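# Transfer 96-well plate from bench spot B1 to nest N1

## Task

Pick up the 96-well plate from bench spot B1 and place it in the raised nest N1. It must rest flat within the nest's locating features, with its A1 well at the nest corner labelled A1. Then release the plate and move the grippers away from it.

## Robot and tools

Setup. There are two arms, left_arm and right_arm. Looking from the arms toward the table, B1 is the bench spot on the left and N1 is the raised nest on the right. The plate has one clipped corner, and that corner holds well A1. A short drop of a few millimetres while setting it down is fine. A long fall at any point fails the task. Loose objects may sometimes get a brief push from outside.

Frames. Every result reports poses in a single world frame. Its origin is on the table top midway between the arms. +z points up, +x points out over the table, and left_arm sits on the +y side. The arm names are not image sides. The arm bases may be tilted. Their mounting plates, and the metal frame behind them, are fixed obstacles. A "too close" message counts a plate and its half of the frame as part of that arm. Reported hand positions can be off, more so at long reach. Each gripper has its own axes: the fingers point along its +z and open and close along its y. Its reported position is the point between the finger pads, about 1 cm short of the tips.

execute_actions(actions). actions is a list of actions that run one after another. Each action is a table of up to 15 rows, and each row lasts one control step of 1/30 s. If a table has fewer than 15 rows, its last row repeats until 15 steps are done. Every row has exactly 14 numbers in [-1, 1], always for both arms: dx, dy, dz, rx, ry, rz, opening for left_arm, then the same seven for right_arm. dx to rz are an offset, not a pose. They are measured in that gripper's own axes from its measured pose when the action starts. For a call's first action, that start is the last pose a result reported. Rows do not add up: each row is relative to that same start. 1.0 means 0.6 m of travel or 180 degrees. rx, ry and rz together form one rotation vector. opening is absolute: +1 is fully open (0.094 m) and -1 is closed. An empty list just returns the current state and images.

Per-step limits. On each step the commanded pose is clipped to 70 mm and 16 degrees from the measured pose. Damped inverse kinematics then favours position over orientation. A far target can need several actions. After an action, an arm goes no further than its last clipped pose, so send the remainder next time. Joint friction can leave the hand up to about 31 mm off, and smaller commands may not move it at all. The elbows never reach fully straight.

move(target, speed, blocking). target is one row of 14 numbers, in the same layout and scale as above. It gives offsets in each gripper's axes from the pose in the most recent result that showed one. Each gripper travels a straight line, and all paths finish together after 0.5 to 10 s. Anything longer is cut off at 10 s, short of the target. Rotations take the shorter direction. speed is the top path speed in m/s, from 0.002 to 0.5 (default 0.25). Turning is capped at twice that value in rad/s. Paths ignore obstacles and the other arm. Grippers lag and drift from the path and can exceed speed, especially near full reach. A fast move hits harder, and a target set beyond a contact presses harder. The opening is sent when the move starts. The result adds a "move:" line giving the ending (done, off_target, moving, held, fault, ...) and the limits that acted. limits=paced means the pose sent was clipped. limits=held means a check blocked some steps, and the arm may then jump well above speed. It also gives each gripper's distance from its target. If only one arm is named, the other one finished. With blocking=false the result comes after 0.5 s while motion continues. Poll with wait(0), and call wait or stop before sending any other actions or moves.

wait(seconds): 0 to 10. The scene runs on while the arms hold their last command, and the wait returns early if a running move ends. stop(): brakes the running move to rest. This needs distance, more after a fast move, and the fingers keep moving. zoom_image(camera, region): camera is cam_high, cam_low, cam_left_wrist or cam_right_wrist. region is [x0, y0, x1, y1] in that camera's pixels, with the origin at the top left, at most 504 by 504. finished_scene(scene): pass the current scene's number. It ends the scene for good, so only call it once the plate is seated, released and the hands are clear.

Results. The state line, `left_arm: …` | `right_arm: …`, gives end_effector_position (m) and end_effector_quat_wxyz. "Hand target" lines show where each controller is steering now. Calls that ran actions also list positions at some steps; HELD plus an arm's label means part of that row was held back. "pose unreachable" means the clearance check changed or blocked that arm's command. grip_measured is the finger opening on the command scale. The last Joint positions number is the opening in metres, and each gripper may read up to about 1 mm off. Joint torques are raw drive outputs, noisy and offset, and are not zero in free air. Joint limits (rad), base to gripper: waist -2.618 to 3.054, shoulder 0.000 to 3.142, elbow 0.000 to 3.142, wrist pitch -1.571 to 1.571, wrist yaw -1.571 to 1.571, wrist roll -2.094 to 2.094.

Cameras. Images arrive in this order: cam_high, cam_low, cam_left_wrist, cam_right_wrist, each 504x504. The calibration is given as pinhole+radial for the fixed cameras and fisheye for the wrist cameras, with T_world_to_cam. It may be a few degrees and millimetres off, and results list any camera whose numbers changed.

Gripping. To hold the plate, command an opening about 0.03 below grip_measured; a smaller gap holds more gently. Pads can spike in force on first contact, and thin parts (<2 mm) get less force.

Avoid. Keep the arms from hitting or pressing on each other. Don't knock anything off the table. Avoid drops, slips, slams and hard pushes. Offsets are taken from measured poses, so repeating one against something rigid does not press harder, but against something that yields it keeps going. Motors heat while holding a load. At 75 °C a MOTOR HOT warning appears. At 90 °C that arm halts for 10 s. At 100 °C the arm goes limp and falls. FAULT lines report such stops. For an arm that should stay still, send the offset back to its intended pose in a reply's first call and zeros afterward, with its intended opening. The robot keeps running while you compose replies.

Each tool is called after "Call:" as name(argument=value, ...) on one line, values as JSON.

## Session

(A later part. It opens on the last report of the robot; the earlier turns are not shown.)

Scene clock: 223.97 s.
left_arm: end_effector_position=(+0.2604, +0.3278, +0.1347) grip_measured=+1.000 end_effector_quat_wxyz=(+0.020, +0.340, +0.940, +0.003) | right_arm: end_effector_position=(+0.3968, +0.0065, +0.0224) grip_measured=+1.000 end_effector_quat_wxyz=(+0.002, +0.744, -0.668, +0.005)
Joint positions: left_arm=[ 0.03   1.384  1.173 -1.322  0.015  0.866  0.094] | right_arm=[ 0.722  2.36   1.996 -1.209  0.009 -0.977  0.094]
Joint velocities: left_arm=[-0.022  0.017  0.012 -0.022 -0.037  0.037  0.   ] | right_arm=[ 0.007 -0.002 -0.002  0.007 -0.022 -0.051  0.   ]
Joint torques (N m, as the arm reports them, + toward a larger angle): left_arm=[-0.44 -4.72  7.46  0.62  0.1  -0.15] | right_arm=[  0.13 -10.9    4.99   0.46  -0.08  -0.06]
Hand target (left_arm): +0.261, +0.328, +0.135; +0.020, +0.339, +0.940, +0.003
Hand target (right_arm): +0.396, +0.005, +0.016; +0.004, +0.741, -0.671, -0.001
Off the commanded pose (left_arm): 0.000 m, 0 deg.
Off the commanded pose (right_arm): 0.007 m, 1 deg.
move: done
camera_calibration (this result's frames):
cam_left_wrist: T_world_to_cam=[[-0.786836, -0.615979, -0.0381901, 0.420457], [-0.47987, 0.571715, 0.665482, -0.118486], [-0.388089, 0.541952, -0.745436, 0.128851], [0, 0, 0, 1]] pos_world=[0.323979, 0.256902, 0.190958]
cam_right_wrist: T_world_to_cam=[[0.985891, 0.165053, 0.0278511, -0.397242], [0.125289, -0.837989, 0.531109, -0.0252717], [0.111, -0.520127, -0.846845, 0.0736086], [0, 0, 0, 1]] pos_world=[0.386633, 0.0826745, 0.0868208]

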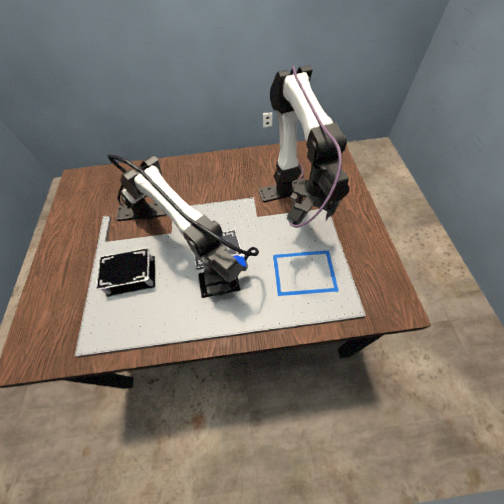

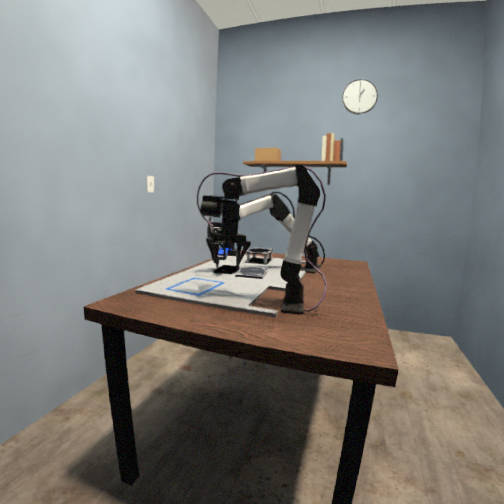

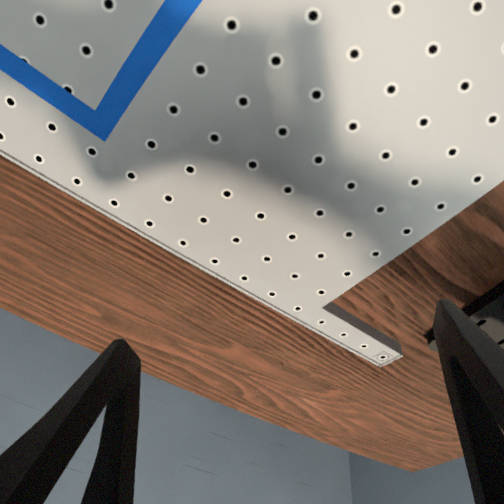

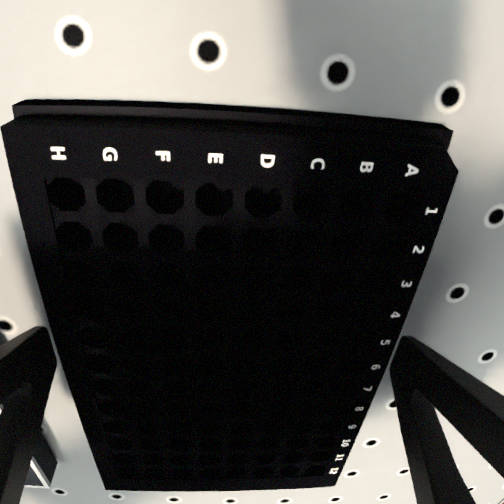

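Call:
execute_actions(actions=[])

Scene clock: 238.43 s.
left_arm: end_effector_position=(+0.2604, +0.3278, +0.1347) grip_measured=+1.000 end_effector_quat_wxyz=(+0.020, +0.340, +0.940, +0.003) | right_arm: end_effector_position=(+0.3971, +0.0067, +0.0224) grip_measured=+1.000 end_effector_quat_wxyz=(+0.001, +0.744, -0.668, +0.005)
Joint positions: left_arm=[ 0.03   1.384  1.173 -1.322  0.015  0.866  0.094] | right_arm=[ 0.722  2.36   1.996 -1.207  0.009 -0.977  0.094]
Joint velocities: left_arm=[ 0.002 -0.027 -0.002 -0.037  0.007  0.037  0.   ] | right_arm=[-0.012  0.012 -0.002 -0.007 -0.081 -0.037  0.   ]
Joint torques (N m, as the arm reports them, + toward a larger angle): left_arm=[-0.44 -4.75  7.43  0.61  0.11 -0.17] | right_arm=[  0.13 -10.93   5.01   0.48  -0.09  -0.06]
Hand target (left_arm): +0.261, +0.328, +0.135; +0.020, +0.339, +0.940, +0.003
Hand target (right_arm): +0.396, +0.005, +0.016; +0.004, +0.741, -0.671, -0.001
Off the commanded pose (left_arm): 0.000 m, 0 deg.
Off the commanded pose (right_arm): 0.007 m, 1 deg.
camera_calibration (this result's frames):
cam_left_wrist: T_world_to_cam=[[-0.786836, -0.615979, -0.0381901, 0.420457], [-0.47987, 0.571715, 0.665482, -0.118486], [-0.388089, 0.541952, -0.745436, 0.128851], [0, 0, 0, 1]] pos_world=[0.323979, 0.256902, 0.190958]
cam_right_wrist: T_world_to_cam=[[0.985858, 0.165025, 0.029163, -0.39758], [0.12467, -0.838511, 0.53043, -0.0248401], [0.111988, -0.519293, -0.847227, 0.073313], [0, 0, 0, 1]] pos_world=[0.386844, 0.082853, 0.0868833]

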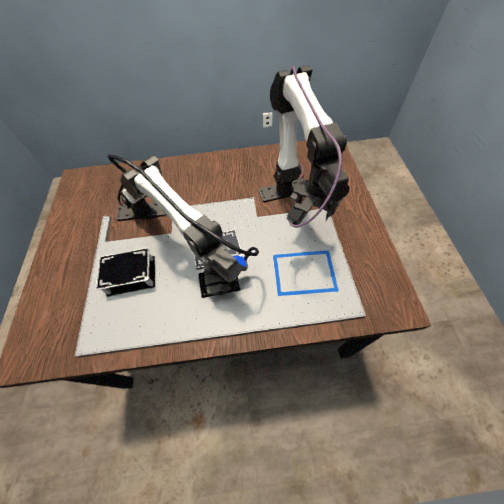

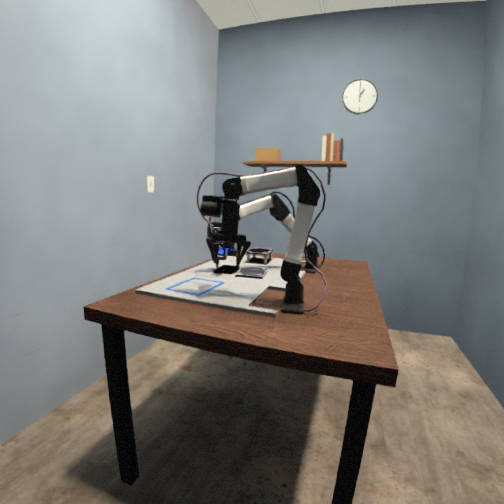

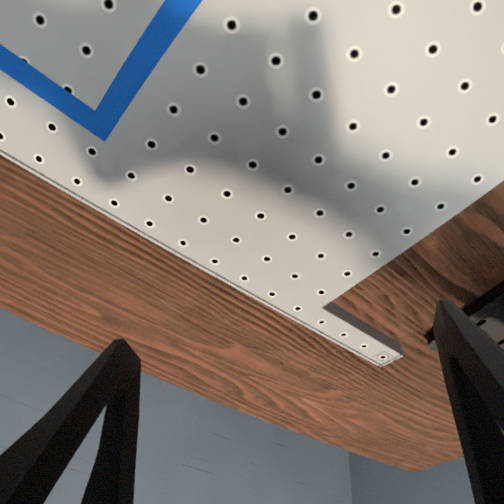

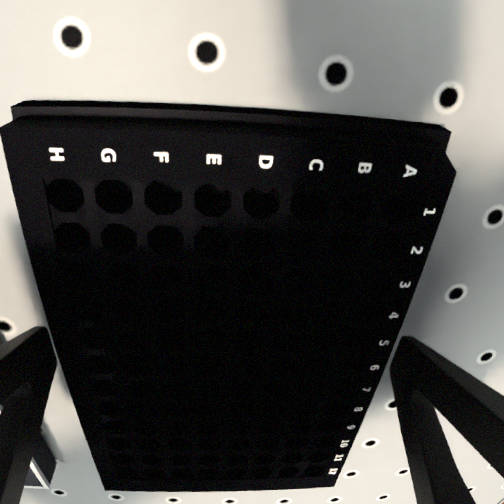

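Call:
execute_actions(actions=[[[0,0,0,0,0,0,1,0,0,0.008,0,0,0,0.95],[0,0,0,0,0,0,1,0,0,0.008,0,0,0,0.91],[0,0,0,0,0,0,1,0,0,0.008,0,0,0,0.87],[0,0,0,0,0,0,1,0,0,0.008,0,0,0,0.84],[0,0,0,0,0,0,1,0,0,0.008,0,0,0,0.82],[0,0,0,0,0,0,1,0,0,0.008,0,0,0,0.80],[0,0,0,0,0,0,1,0,0,0.008,0,0,0,0.78],[0,0,0,0,0,0,1,0,0,0.008,0,0,0,0.76],[0,0,0,0,0,0,1,0,0,0.008,0,0,0,0.75],[0,0,0,0,0,0,1,0,0,0.008,0,0,0,0.74],[0,0,0,0,0,0,1,0,0,0.008,0,0,0,0.73],[0,0,0,0,0,0,1,0,0,0.008,0,0,0,0.72],[0,0,0,0,0,0,1,0,0,0.008,0,0,0,0.71],[0,0,0,0,0,0,1,0,0,0.008,0,0,0,0.70],[0,0,0,0,0,0,1,0,0,0.008,0,0,0,0.69]]])

Scene clock: 247.57 s.
left_arm: end_effector_position=(+0.2604, +0.3278, +0.1347) grip_measured=+1.000 end_effector_quat_wxyz=(+0.020, +0.340, +0.940, +0.003) | right_arm: end_effector_position=(+0.3979, +0.0074, +0.0224) grip_measured=+0.713 end_effector_quat_wxyz=(-0.001, +0.744, -0.668, +0.005)
Joint positions: left_arm=[ 0.03   1.384  1.173 -1.322  0.015  0.866  0.094] | right_arm=[ 0.722  2.36   1.996 -1.203  0.009 -0.977  0.08 ]
Joint velocities: left_arm=[ 0.002 -0.002 -0.002 -0.037  0.022 -0.007  0.   ] | right_arm=[-0.002 -0.022  0.007 -0.022  0.022 -0.007 -0.002]
Joint torques (N m, as the arm reports them, + toward a larger angle): left_arm=[-0.51 -4.65  7.43  0.62  0.11 -0.13] | right_arm=[  0.59 -11.18   5.03   0.5    0.01  -0.1 ]
Hand target (left_arm): +0.260, +0.328, +0.135; +0.020, +0.340, +0.940, +0.003
Hand target (right_arm): +0.397, +0.007, +0.018; +0.001, +0.744, -0.668, +0.005
Off the commanded pose (left_arm): 0.000 m, 0 deg.
Off the commanded pose (right_arm): 0.005 m, 0 deg.
Step readings (end_effector_position):
0: left_arm (+0.2604, +0.3278, +0.1347) | right_arm (+0.3971, +0.0067, +0.0224)
1: left_arm (+0.2604, +0.3278, +0.1347) | right_arm (+0.3972, +0.0068, +0.0224)
2: left_arm (+0.2604, +0.3278, +0.1347) | right_arm (+0.3973, +0.0069, +0.0224)
4: left_arm (+0.2604, +0.3278, +0.1347) | right_arm (+0.3976, +0.0072, +0.0224)
8: left_arm (+0.2604, +0.3278, +0.1347) | right_arm (+0.3978, +0.0073, +0.0224)
15: end_effector_position above
camera_calibration (this result's frames):
cam_left_wrist: T_world_to_cam=[[-0.786836, -0.615979, -0.0381901, 0.420457], [-0.47987, 0.571715, 0.665482, -0.118486], [-0.388089, 0.541952, -0.745436, 0.128851], [0, 0, 0, 1]] pos_world=[0.323979, 0.256902, 0.190958]
cam_right_wrist: T_world_to_cam=[[0.985759, 0.164941, 0.0327706, -0.398508], [0.122972, -0.839945, 0.528555, -0.0236531], [0.114706, -0.516998, -0.848266, 0.0724965], [0, 0, 0, 1]] pos_world=[0.387426, 0.0833438, 0.0870576]

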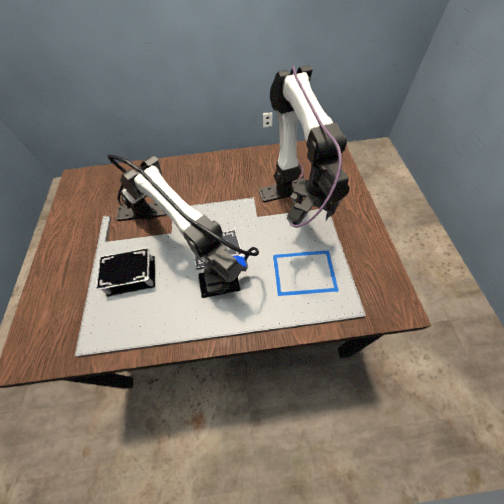

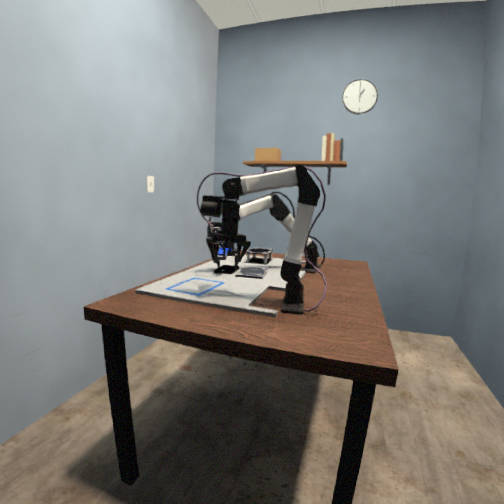

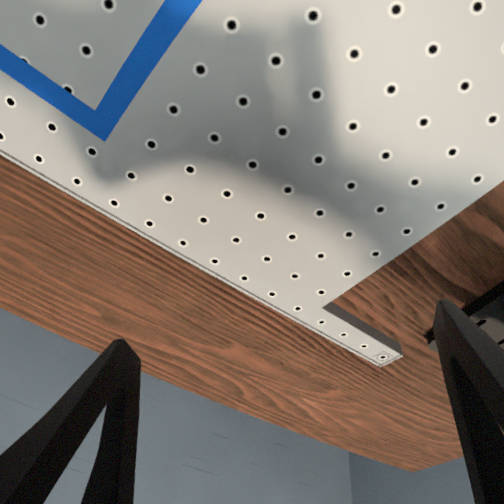

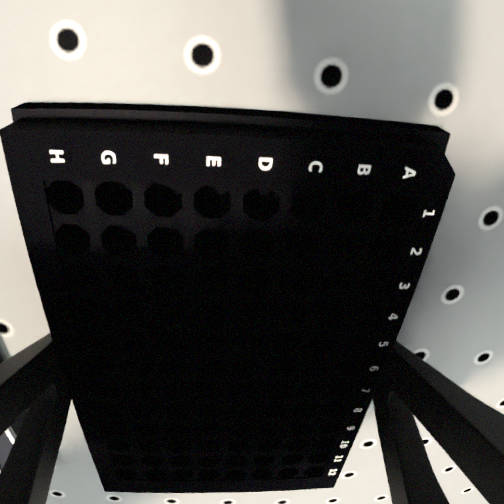

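Call:
move(target=[0,0,0,0,0,0,1,0.07,0,-0.17,0,0,0,0.68], speed=0.2)

Scene clock: 252.30 s.
left_arm: end_effector_position=(+0.2604, +0.3278, +0.1347) grip_measured=+1.000 end_effector_quat_wxyz=(+0.020, +0.340, +0.940, +0.003) | right_arm: end_effector_position=(+0.3977, -0.0320, +0.1201) grip_measured=+0.713 end_effector_quat_wxyz=(+0.001, +0.742, -0.670, +0.005)
Joint positions: left_arm=[ 0.03   1.384  1.173 -1.322  0.015  0.866  0.094] | right_arm=[ 0.653  2.252  2.201 -1.519  0.009 -1.041  0.08 ]
Joint velocities: left_arm=[-0.007  0.012 -0.012 -0.007  0.022 -0.022  0.   ] | right_arm=[ 0.007 -0.002 -0.012 -0.022 -0.037  0.022  0.001]
Joint torques (N m, as the arm reports them, + toward a larger angle): left_arm=[-0.36 -4.65  7.53  0.6   0.12 -0.15] | right_arm=[  0.09 -10.65   7.45   0.31  -0.02  -0.21]
Hand target (left_arm): +0.260, +0.328, +0.135; +0.020, +0.340, +0.940, +0.003
Hand target (right_arm): +0.399, -0.033, +0.125; -0.002, +0.744, -0.668, +0.004
Off the commanded pose (left_arm): 0.000 m, 0 deg.
Off the commanded pose (right_arm): 0.006 m, 0 deg.
move: done
camera_calibration (this result's frames):
cam_left_wrist: T_world_to_cam=[[-0.786836, -0.615979, -0.0381901, 0.420457], [-0.47987, 0.571715, 0.665482, -0.118486], [-0.388089, 0.541952, -0.745436, 0.128851], [0, 0, 0, 1]] pos_world=[0.323979, 0.256902, 0.190958]
cam_right_wrist: T_world_to_cam=[[0.986774, 0.159369, 0.0296477, -0.395193], [0.119635, -0.839389, 0.530202, -0.107224], [0.109384, -0.519642, -0.847353, 0.136991], [0, 0, 0, 1]] pos_world=[0.387809, 0.0441647, 0.184647]

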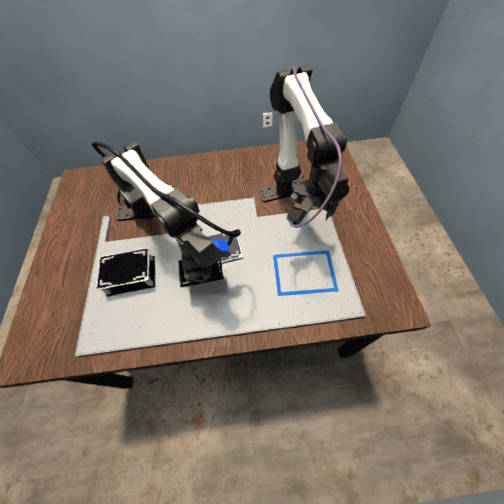

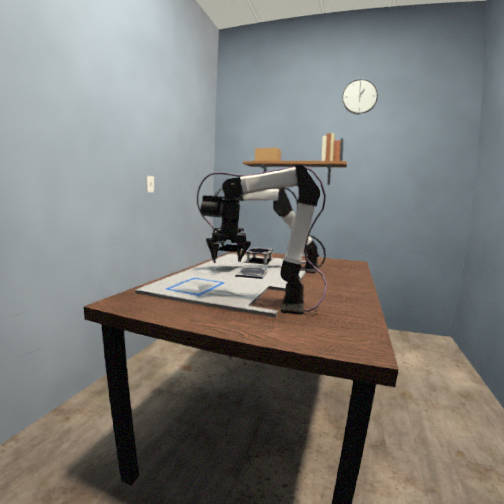

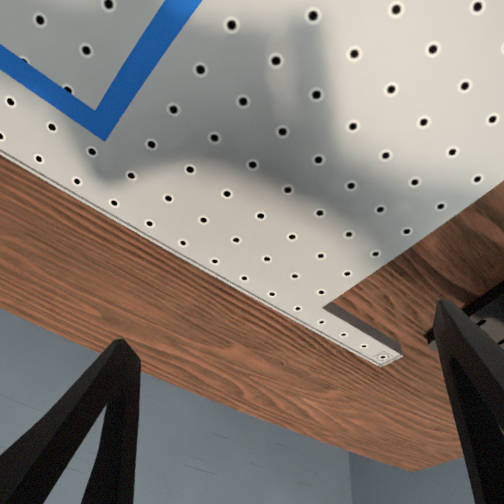

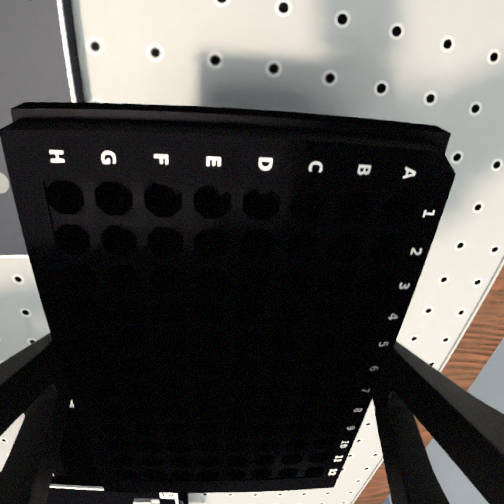

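Call:
move(target=[0,0,0,0,0,0,1,0.4261,0.1503,0.01,0,0,0.007,0.68], speed=0.25)

Scene clock: 264.93 s.
left_arm: end_effector_position=(+0.2604, +0.3278, +0.1347) grip_measured=+1.000 end_effector_quat_wxyz=(+0.020, +0.340, +0.940, +0.003) | right_arm: end_effector_position=(+0.3334, -0.2921, +0.1109) grip_measured=+0.713 end_effector_quat_wxyz=(-0.000, +0.731, -0.682, -0.007)
Joint positions: left_arm=[ 0.03   1.384  1.173 -1.322  0.015  0.866  0.094] | right_arm=[-0.002  1.639  1.319 -1.26  -0.01  -1.663  0.08 ]
Joint velocities: left_arm=[ 0.002  0.007  0.002  0.022 -0.066 -0.007  0.   ] | right_arm=[-0.007  0.002  0.017  0.037 -0.066 -0.051  0.001]
Joint torques (N m, as the arm reports them, + toward a larger angle): left_arm=[-0.37 -4.69  7.47  0.6   0.09 -0.12] | right_arm=[ 0.28 -7.19  4.98  0.44 -0.12 -0.22]
Hand target (left_arm): +0.260, +0.328, +0.135; +0.020, +0.340, +0.940, +0.003
Hand target (right_arm): +0.333, -0.291, +0.112; -0.010, +0.735, -0.678, -0.004
Off the commanded pose (left_arm): 0.000 m, 0 deg.
Off the commanded pose (right_arm): 0.006 m, 1 deg.
move: done
camera_calibration (this result's frames):
cam_left_wrist: T_world_to_cam=[[-0.786836, -0.615979, -0.0381901, 0.420457], [-0.47987, 0.571715, 0.665482, -0.118486], [-0.388089, 0.541952, -0.745436, 0.128851], [0, 0, 0, 1]] pos_world=[0.323979, 0.256902, 0.190958]
cam_right_wrist: T_world_to_cam=[[0.991782, 0.126844, 0.0167233, -0.299739], [0.10028, -0.851855, 0.514088, -0.308393], [0.079455, -0.508186, -0.857574, 0.0155173], [0, 0, 0, 1]] pos_world=[0.326968, -0.2168, 0.176861]

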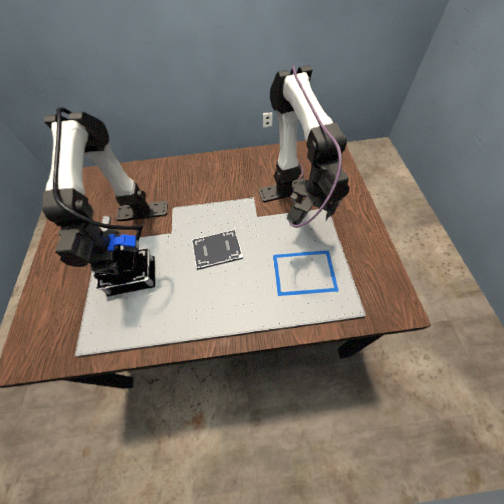

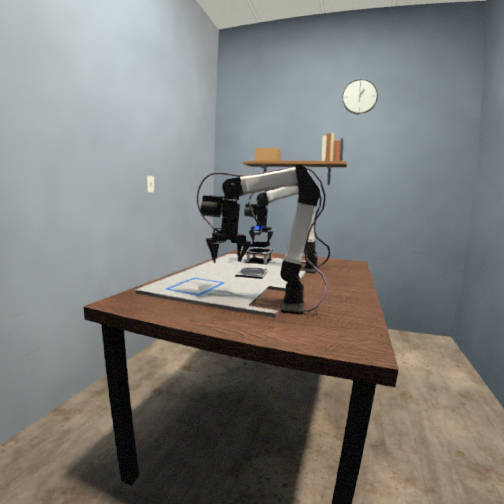

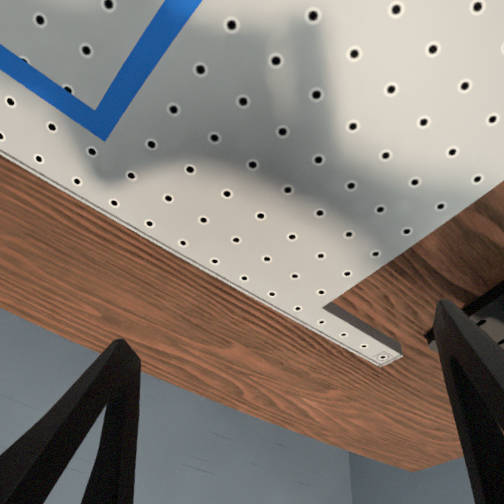

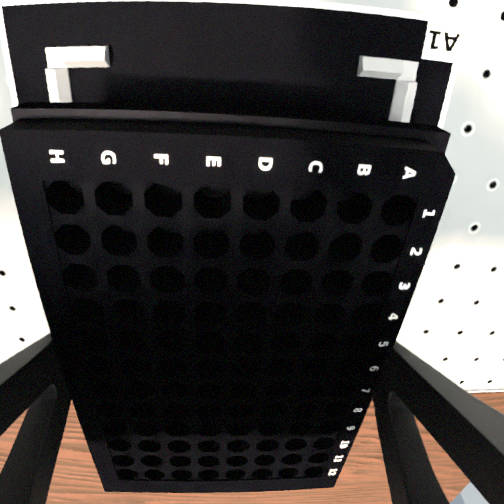

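Call:
zoom_image(camera="cam_right_wrist", region=[0, 30, 160, 150])

Call:
zoom_image(camera="cam_right_wrist", region=[330, 30, 490, 150])

Region (0, 30, 160, 150) of cam_right_wrist's 504x504 image, scaled by 3.150, with more detail than that image has; it fills the top 378 rows of this view, and the rest is white.

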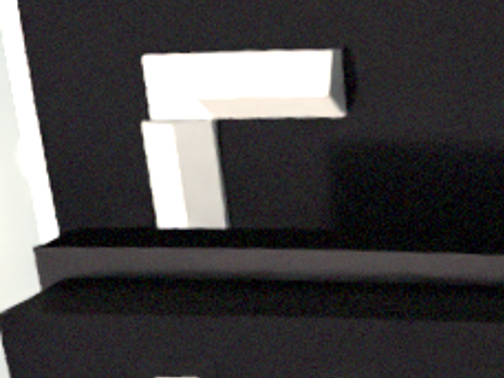

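Region (330, 30, 490, 150) of cam_right_wrist's 504x504 image, scaled by 3.150, with more detail than that image has; it fills the top 378 rows of this view, and the rest is white.

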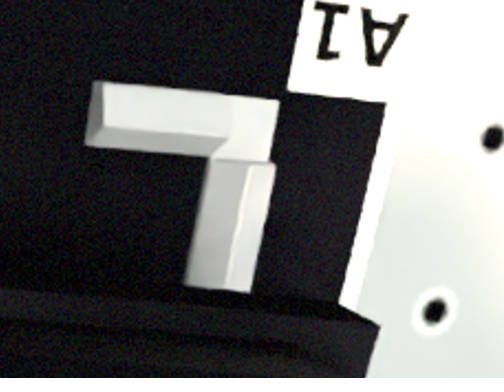

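Call:
move(target=[0,0,0,0,0,0,1,-0.013,0.002,0.031,0.007,0.007,-0.012,0.68], speed=0.06)

Call:
zoom_image(camera="cam_right_wrist", region=[0, 30, 160, 150])

Call:
zoom_image(camera="cam_right_wrist", region=[330, 30, 490, 150])

Scene clock: 320.27 s.
left_arm: end_effector_position=(+0.2604, +0.3278, +0.1347) grip_measured=+1.000 end_effector_quat_wxyz=(+0.020, +0.340, +0.940, +0.003) | right_arm: end_effector_position=(+0.3314, -0.2857, +0.0900) grip_measured=+0.713 end_effector_quat_wxyz=(+0.003, +0.742, -0.670, -0.003)
Joint positions: left_arm=[ 0.03   1.384  1.173 -1.322  0.015  0.866  0.094] | right_arm=[ 0.027  1.639  1.235 -1.175  0.001 -1.666  0.08 ]
Joint velocities: left_arm=[-0.022 -0.002 -0.007  0.022 -0.022 -0.051  0.   ] | right_arm=[-0.002  0.017  0.007 -0.037  0.066  0.051  0.002]
Joint torques (N m, as the arm reports them, + toward a larger angle): left_arm=[-0.44 -4.71  7.46  0.59  0.12 -0.15] | right_arm=[ 1.32 -7.35  5.    0.45  0.09 -0.06]
Hand target (left_arm): +0.260, +0.328, +0.135; +0.020, +0.340, +0.940, +0.003
Hand target (right_arm): +0.332, -0.285, +0.092; -0.000, +0.744, -0.668, +0.009
Off the commanded pose (left_arm): 0.000 m, 0 deg.
Off the commanded pose (right_arm): 0.003 m, 1 deg.
move: done
camera_calibration (this result's frames):
cam_left_wrist: T_world_to_cam=[[-0.786836, -0.615979, -0.0381901, 0.420457], [-0.47987, 0.571715, 0.665482, -0.118486], [-0.388089, 0.541952, -0.745436, 0.128851], [0, 0, 0, 1]] pos_world=[0.323979, 0.256902, 0.190958]
cam_right_wrist: T_world_to_cam=[[0.987215, 0.158439, 0.017446, -0.287788], [0.126038, -0.842924, 0.523062, -0.298756], [0.0975792, -0.514176, -0.852116, -0.00721282], [0, 0, 0, 1]] pos_world=[0.322467, -0.20994, 0.155143]

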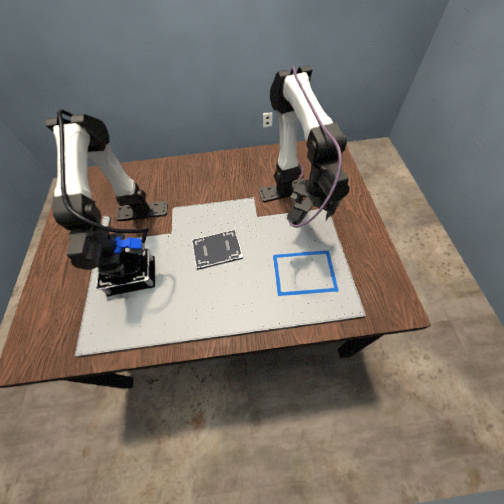

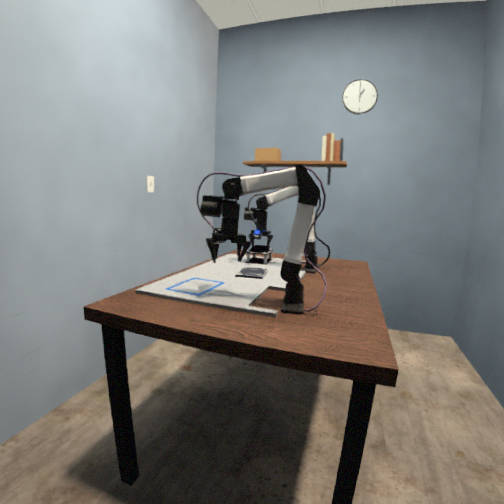

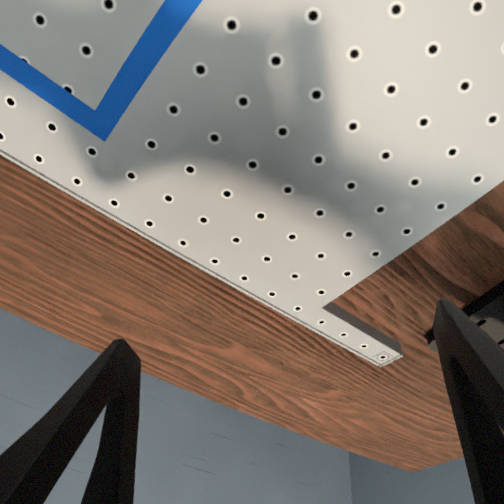

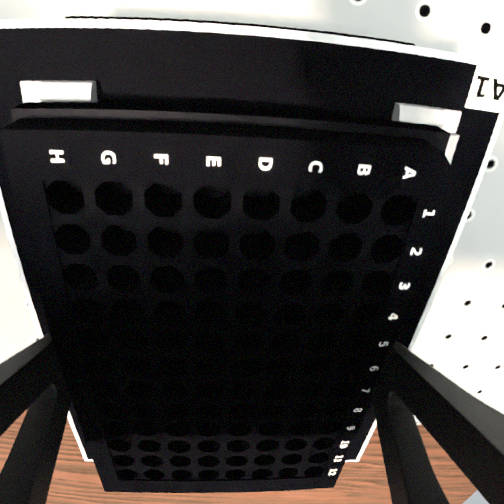

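Region (0, 30, 160, 150) of cam_right_wrist's 504x504 image, scaled by 3.150, with more detail than that image has; it fills the top 378 rows of this view, and the rest is white.

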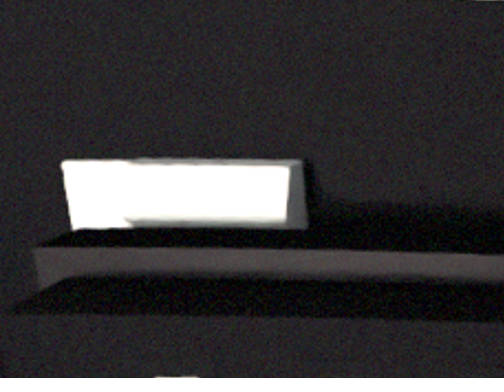

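Region (330, 30, 490, 150) of cam_right_wrist's 504x504 image, scaled by 3.150, with more detail than that image has; it fills the top 378 rows of this view, and the rest is white.

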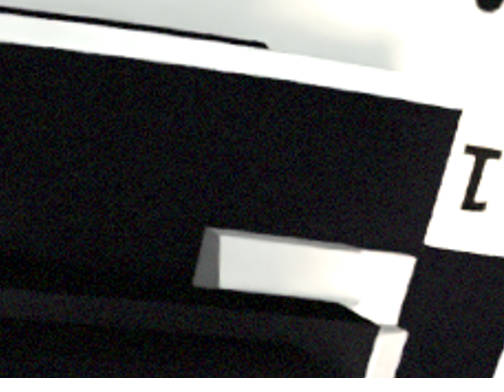

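Call:
move(target=[0,0,0,0,0,0,1,0.0063,-0.0039,-0.003,0.005,0,0.0034,0.68], speed=0.03)

Call:
zoom_image(camera="cam_right_wrist", region=[0, 30, 160, 150])

Call:
zoom_image(camera="cam_right_wrist", region=[330, 30, 490, 150])

Scene clock: 361.33 s.
left_arm: end_effector_position=(+0.2604, +0.3278, +0.1347) grip_measured=+1.000 end_effector_quat_wxyz=(+0.020, +0.340, +0.940, +0.003) | right_arm: end_effector_position=(+0.3318, -0.2857, +0.0900) grip_measured=+0.713 end_effector_quat_wxyz=(+0.002, +0.742, -0.670, -0.002)
Joint positions: left_arm=[ 0.03   1.384  1.173 -1.322  0.015  0.866  0.094] | right_arm=[ 0.027  1.639  1.235 -1.173  0.001 -1.666  0.08 ]
Joint velocities: left_arm=[ 0.002 -0.012 -0.007  0.007  0.022  0.007  0.   ] | right_arm=[-0.002 -0.017  0.012 -0.022  0.007 -0.022  0.001]
Joint torques (N m, as the arm reports them, + toward a larger angle): left_arm=[-0.52 -4.65  7.51  0.6   0.11 -0.16] | right_arm=[-0.49 -6.31  6.19  0.41 -0.02 -0.12]
Hand target (left_arm): +0.260, +0.328, +0.135; +0.020, +0.340, +0.940, +0.003
Hand target (right_arm): +0.334, -0.289, +0.092; -0.003, +0.738, -0.674, +0.003
Off the commanded pose (left_arm): 0.000 m, 0 deg.
Off the commanded pose (right_arm): 0.005 m, 1 deg.
move: done
camera_calibration (this result's frames):
cam_left_wrist: T_world_to_cam=[[-0.786836, -0.615979, -0.0381901, 0.420457], [-0.47987, 0.571715, 0.665482, -0.118486], [-0.388089, 0.541952, -0.745436, 0.128851], [0, 0, 0, 1]] pos_world=[0.323979, 0.256902, 0.190958]
cam_right_wrist: T_world_to_cam=[[0.987186, 0.158449, 0.0188954, -0.288267], [0.125241, -0.842728, 0.523568, -0.298581], [0.0988823, -0.514493, -0.851774, -0.00783791], [0, 0, 0, 1]] pos_world=[0.322742, -0.20998, 0.155098]

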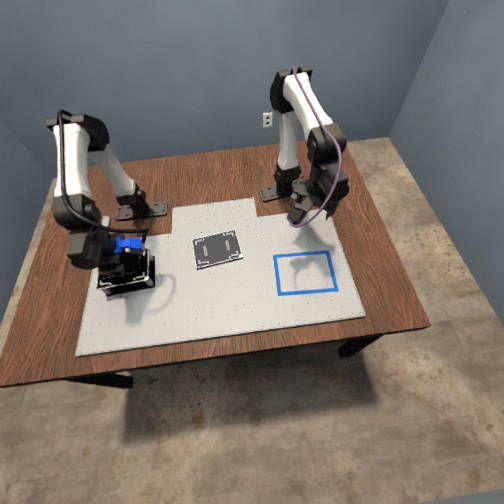

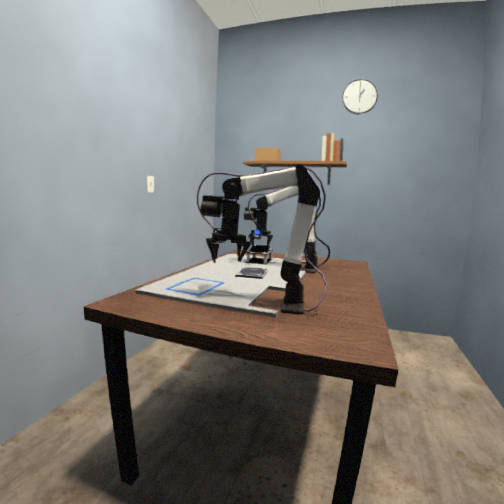

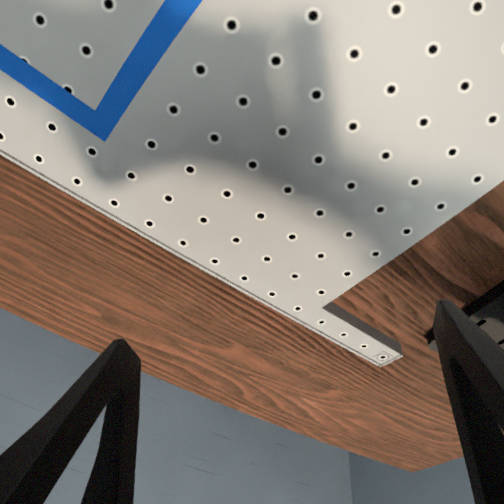

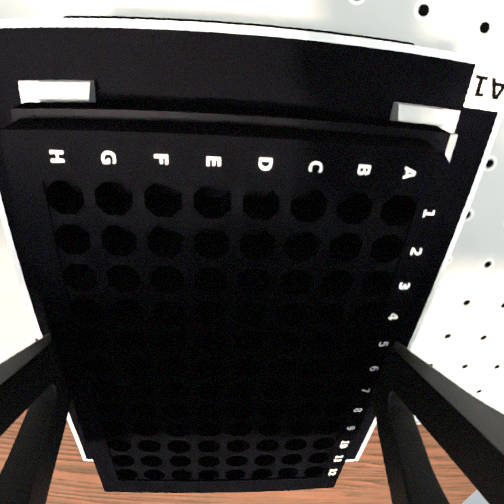

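Region (0, 30, 160, 150) of cam_right_wrist's 504x504 image, scaled by 3.150, with more detail than that image has; it fills the top 378 rows of this view, and the rest is white.

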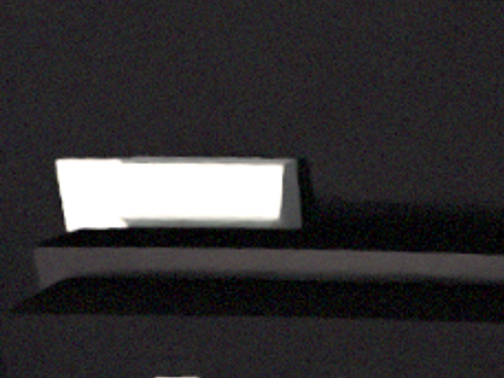

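Region (330, 30, 490, 150) of cam_right_wrist's 504x504 image, scaled by 3.150, with more detail than that image has; it fills the top 378 rows of this view, and the rest is white.

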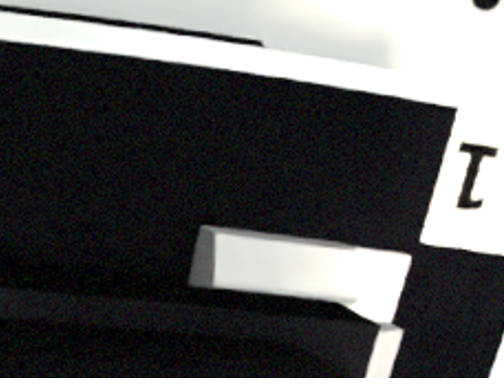

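Call:
execute_actions(actions=[[[0,0,0,0,0,0,1,0.0063,-0.0038,-0.002,0.0045,0,0.0034,0.68],[0,0,0,0,0,0,1,0.0068,-0.0038,-0.0015,0.0045,0,0.0037,0.68],[0,0,0,0,0,0,1,0.0073,-0.0038,-0.001,0.0045,0,0.004,0.68],[0,0,0,0,0,0,1,0.0078,-0.0038,-0.0005,0.0045,0,0.0043,0.68],[0,0,0,0,0,0,1,0.0083,-0.0038,0,0.0045,0,0.0045,0.68]]])

Scene clock: 369.97 s.
left_arm: end_effector_position=(+0.2604, +0.3278, +0.1347) grip_measured=+1.000 end_effector_quat_wxyz=(+0.020, +0.340, +0.940, +0.003) | right_arm: end_effector_position=(+0.3321, -0.2878, +0.0900) grip_measured=+0.713 end_effector_quat_wxyz=(+0.002, +0.740, -0.673, -0.001)
Joint positions: left_arm=[ 0.03   1.384  1.173 -1.322  0.015  0.866  0.094] | right_arm=[ 0.02   1.639  1.235 -1.172  0.001 -1.666  0.08 ]
Joint velocities: left_arm=[-0.002  0.007 -0.002 -0.051  0.007 -0.051  0.   ] | right_arm=[-0.012  0.007 -0.012 -0.022 -0.037  0.037  0.   ]
Joint torques (N m, as the arm reports them, + toward a larger angle): left_arm=[-0.41 -4.71  7.46  0.61  0.11 -0.14] | right_arm=[-0.22 -6.08  5.87  0.46 -0.03 -0.14]
Hand target (left_arm): +0.260, +0.328, +0.135; +0.020, +0.340, +0.940, +0.003
Hand target (right_arm): +0.334, -0.290, +0.090; -0.003, +0.737, -0.675, +0.003
Off the commanded pose (left_arm): 0.000 m, 0 deg.
Off the commanded pose (right_arm): 0.004 m, 1 deg.
Step readings (end_effector_position):
0: left_arm (+0.2604, +0.3278, +0.1347) | right_arm (+0.3318, -0.2857, +0.0900)
1: left_arm (+0.2604, +0.3278, +0.1347) | right_arm (+0.3318, -0.2857, +0.0900)
2: left_arm (+0.2604, +0.3278, +0.1347) | right_arm (+0.3318, -0.2857, +0.0900)
4: left_arm (+0.2604, +0.3278, +0.1347) | right_arm (+0.3318, -0.2862, +0.0900)
8: left_arm (+0.2604, +0.3278, +0.1347) | right_arm (+0.3320, -0.2878, +0.0900)
15: end_effector_position above
camera_calibration (this result's frames):
cam_left_wrist: T_world_to_cam=[[-0.786836, -0.615979, -0.0381901, 0.420457], [-0.47987, 0.571715, 0.665482, -0.118486], [-0.388089, 0.541952, -0.745436, 0.128851], [0, 0, 0, 1]] pos_world=[0.323979, 0.256902, 0.190958]
cam_right_wrist: T_world_to_cam=[[0.988279, 0.151289, 0.0204031, -0.290871], [0.11833, -0.843613, 0.523751, -0.298346], [0.0964503, -0.515198, -0.851627, -0.00834973], [0, 0, 0, 1]] pos_world=[0.323571, -0.211985, 0.155083]

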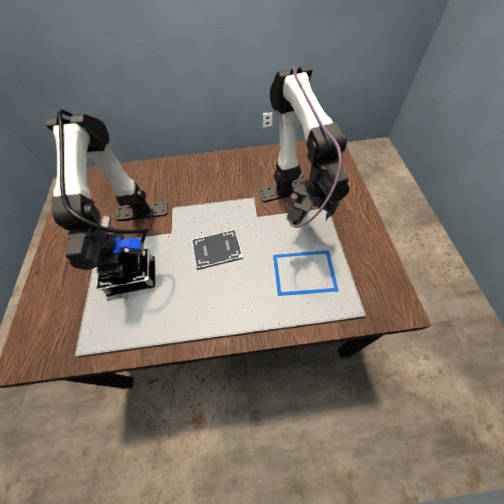

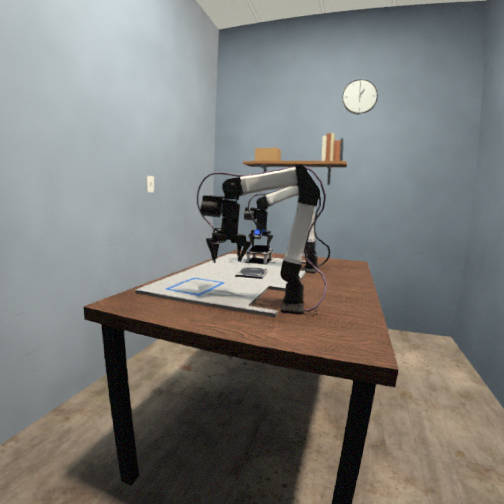

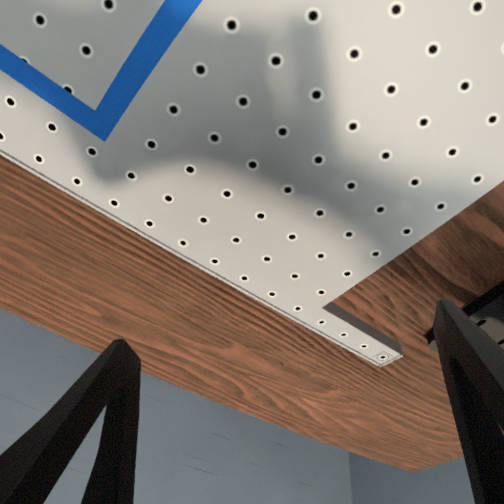

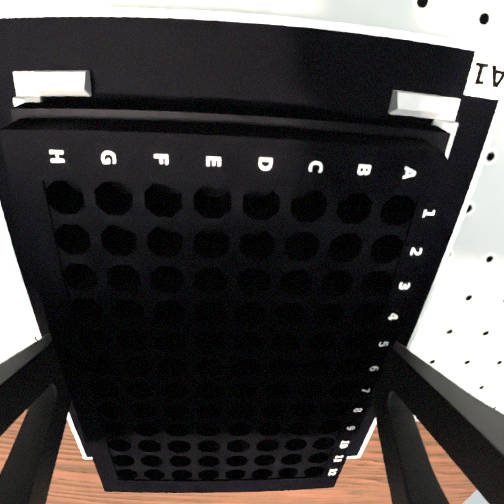

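Call:
zoom_image(camera="cam_right_wrist", region=[0, 50, 120, 140])

Call:
zoom_image(camera="cam_right_wrist", region=[370, 70, 490, 160])

Region (0, 50, 120, 140) of cam_right_wrist's 504x504 image, scaled by 4.200, with more detail than that image has; it fills the top 378 rows of this view, and the rest is white.

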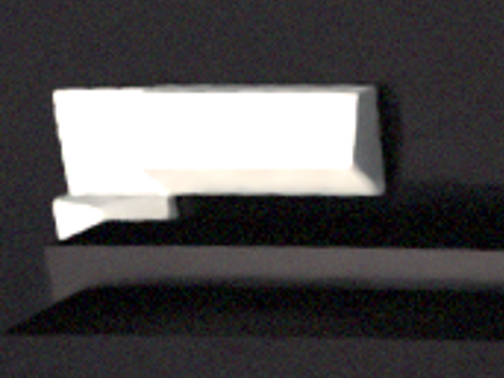

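Region (370, 70, 490, 160) of cam_right_wrist's 504x504 image, scaled by 4.200, with more detail than that image has; it fills the top 378 rows of this view, and the rest is white.

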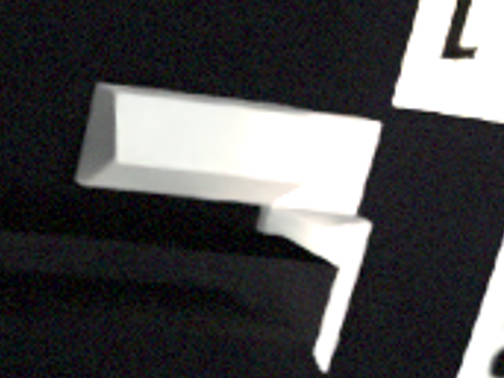

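Call:
execute_actions(actions=[[[0,0,0,0,0,0,1,0.0022,-0.004,0,0.004,0,0.001,0.68],[0,0,0,0,0,0,1,0.0022,-0.005,0,0.005,0,0.001,0.68],[0,0,0,0,0,0,1,0.0022,-0.006,0,0.006,0,0.001,0.68]]])

Scene clock: 397.17 s.
left_arm: end_effector_position=(+0.2604, +0.3278, +0.1347) grip_measured=+1.000 end_effector_quat_wxyz=(+0.020, +0.340, +0.940, +0.003) | right_arm: end_effector_position=(+0.3337, -0.2878, +0.0900) grip_measured=+0.713 end_effector_quat_wxyz=(-0.000, +0.740, -0.673, +0.001)
Joint positions: left_arm=[ 0.03   1.384  1.173 -1.322  0.015  0.866  0.094] | right_arm=[ 0.02   1.639  1.235 -1.165  0.001 -1.666  0.08 ]
Joint velocities: left_arm=[ 0.002  0.002 -0.007  0.037  0.051  0.022  0.   ] | right_arm=[-0.002  0.012 -0.022 -0.051 -0.007 -0.066 -0.002]
Joint torques (N m, as the arm reports them, + toward a larger angle): left_arm=[-0.47 -4.72  7.49  0.61  0.1  -0.14] | right_arm=[ 0.21 -6.15  5.78  0.45 -0.02 -0.11]
Hand target (left_arm): +0.260, +0.328, +0.135; +0.020, +0.340, +0.940, +0.003
Hand target (right_arm): +0.336, -0.289, +0.090; -0.005, +0.739, -0.674, +0.005
Off the commanded pose (left_arm): 0.000 m, 0 deg.
Off the commanded pose (right_arm): 0.002 m, 1 deg.
Step readings (end_effector_position):
0: left_arm (+0.2604, +0.3278, +0.1347) | right_arm (+0.3322, -0.2878, +0.0900)
1: left_arm (+0.2604, +0.3278, +0.1347) | right_arm (+0.3322, -0.2878, +0.0900)
2: left_arm (+0.2604, +0.3278, +0.1347) | right_arm (+0.3322, -0.2878, +0.0900)
4: left_arm (+0.2604, +0.3278, +0.1347) | right_arm (+0.3327, -0.2878, +0.0900)
8: left_arm (+0.2604, +0.3278, +0.1347) | right_arm (+0.3335, -0.2878, +0.0900)
15: end_effector_position above
camera_calibration (this result's frames):
cam_left_wrist: T_world_to_cam=[[-0.786836, -0.615979, -0.0381901, 0.420457], [-0.47987, 0.571715, 0.665482, -0.118486], [-0.388089, 0.541952, -0.745436, 0.128851], [0, 0, 0, 1]] pos_world=[0.323979, 0.256902, 0.190958]
cam_right_wrist: T_world_to_cam=[[0.988126, 0.15129, 0.0268101, -0.292972], [0.114931, -0.843607, 0.524516, -0.297469], [0.101971, -0.515207, -0.850978, -0.0104096], [0, 0, 0, 1]] pos_world=[0.324743, -0.211987, 0.155024]

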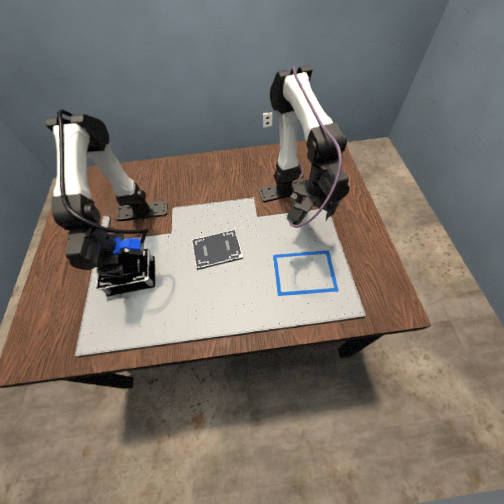

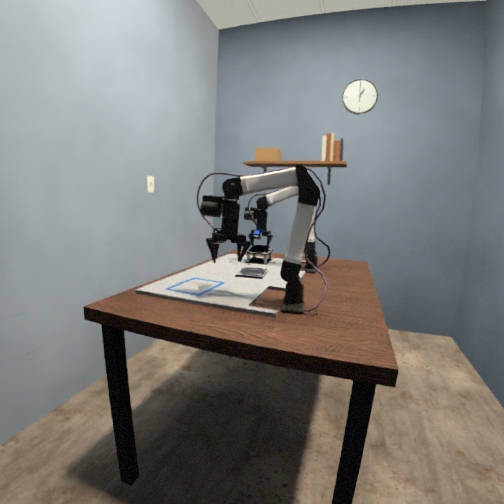

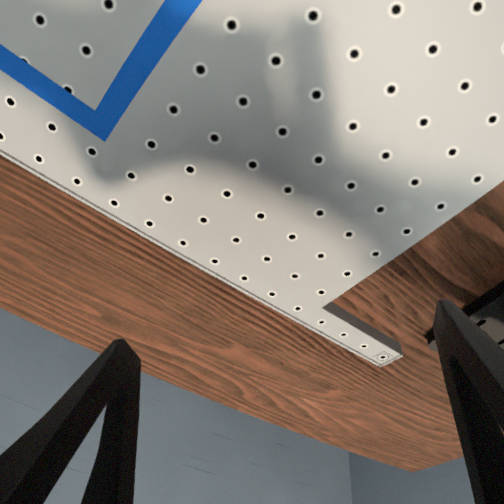

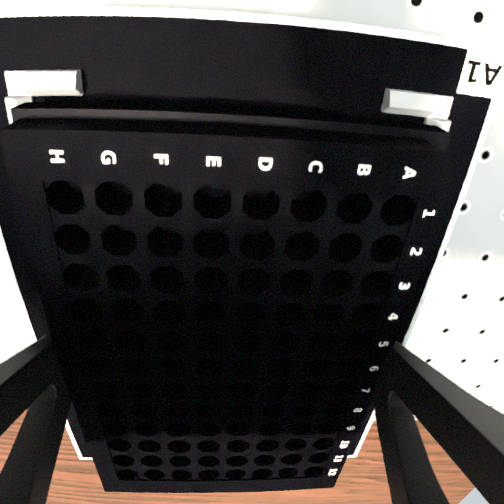

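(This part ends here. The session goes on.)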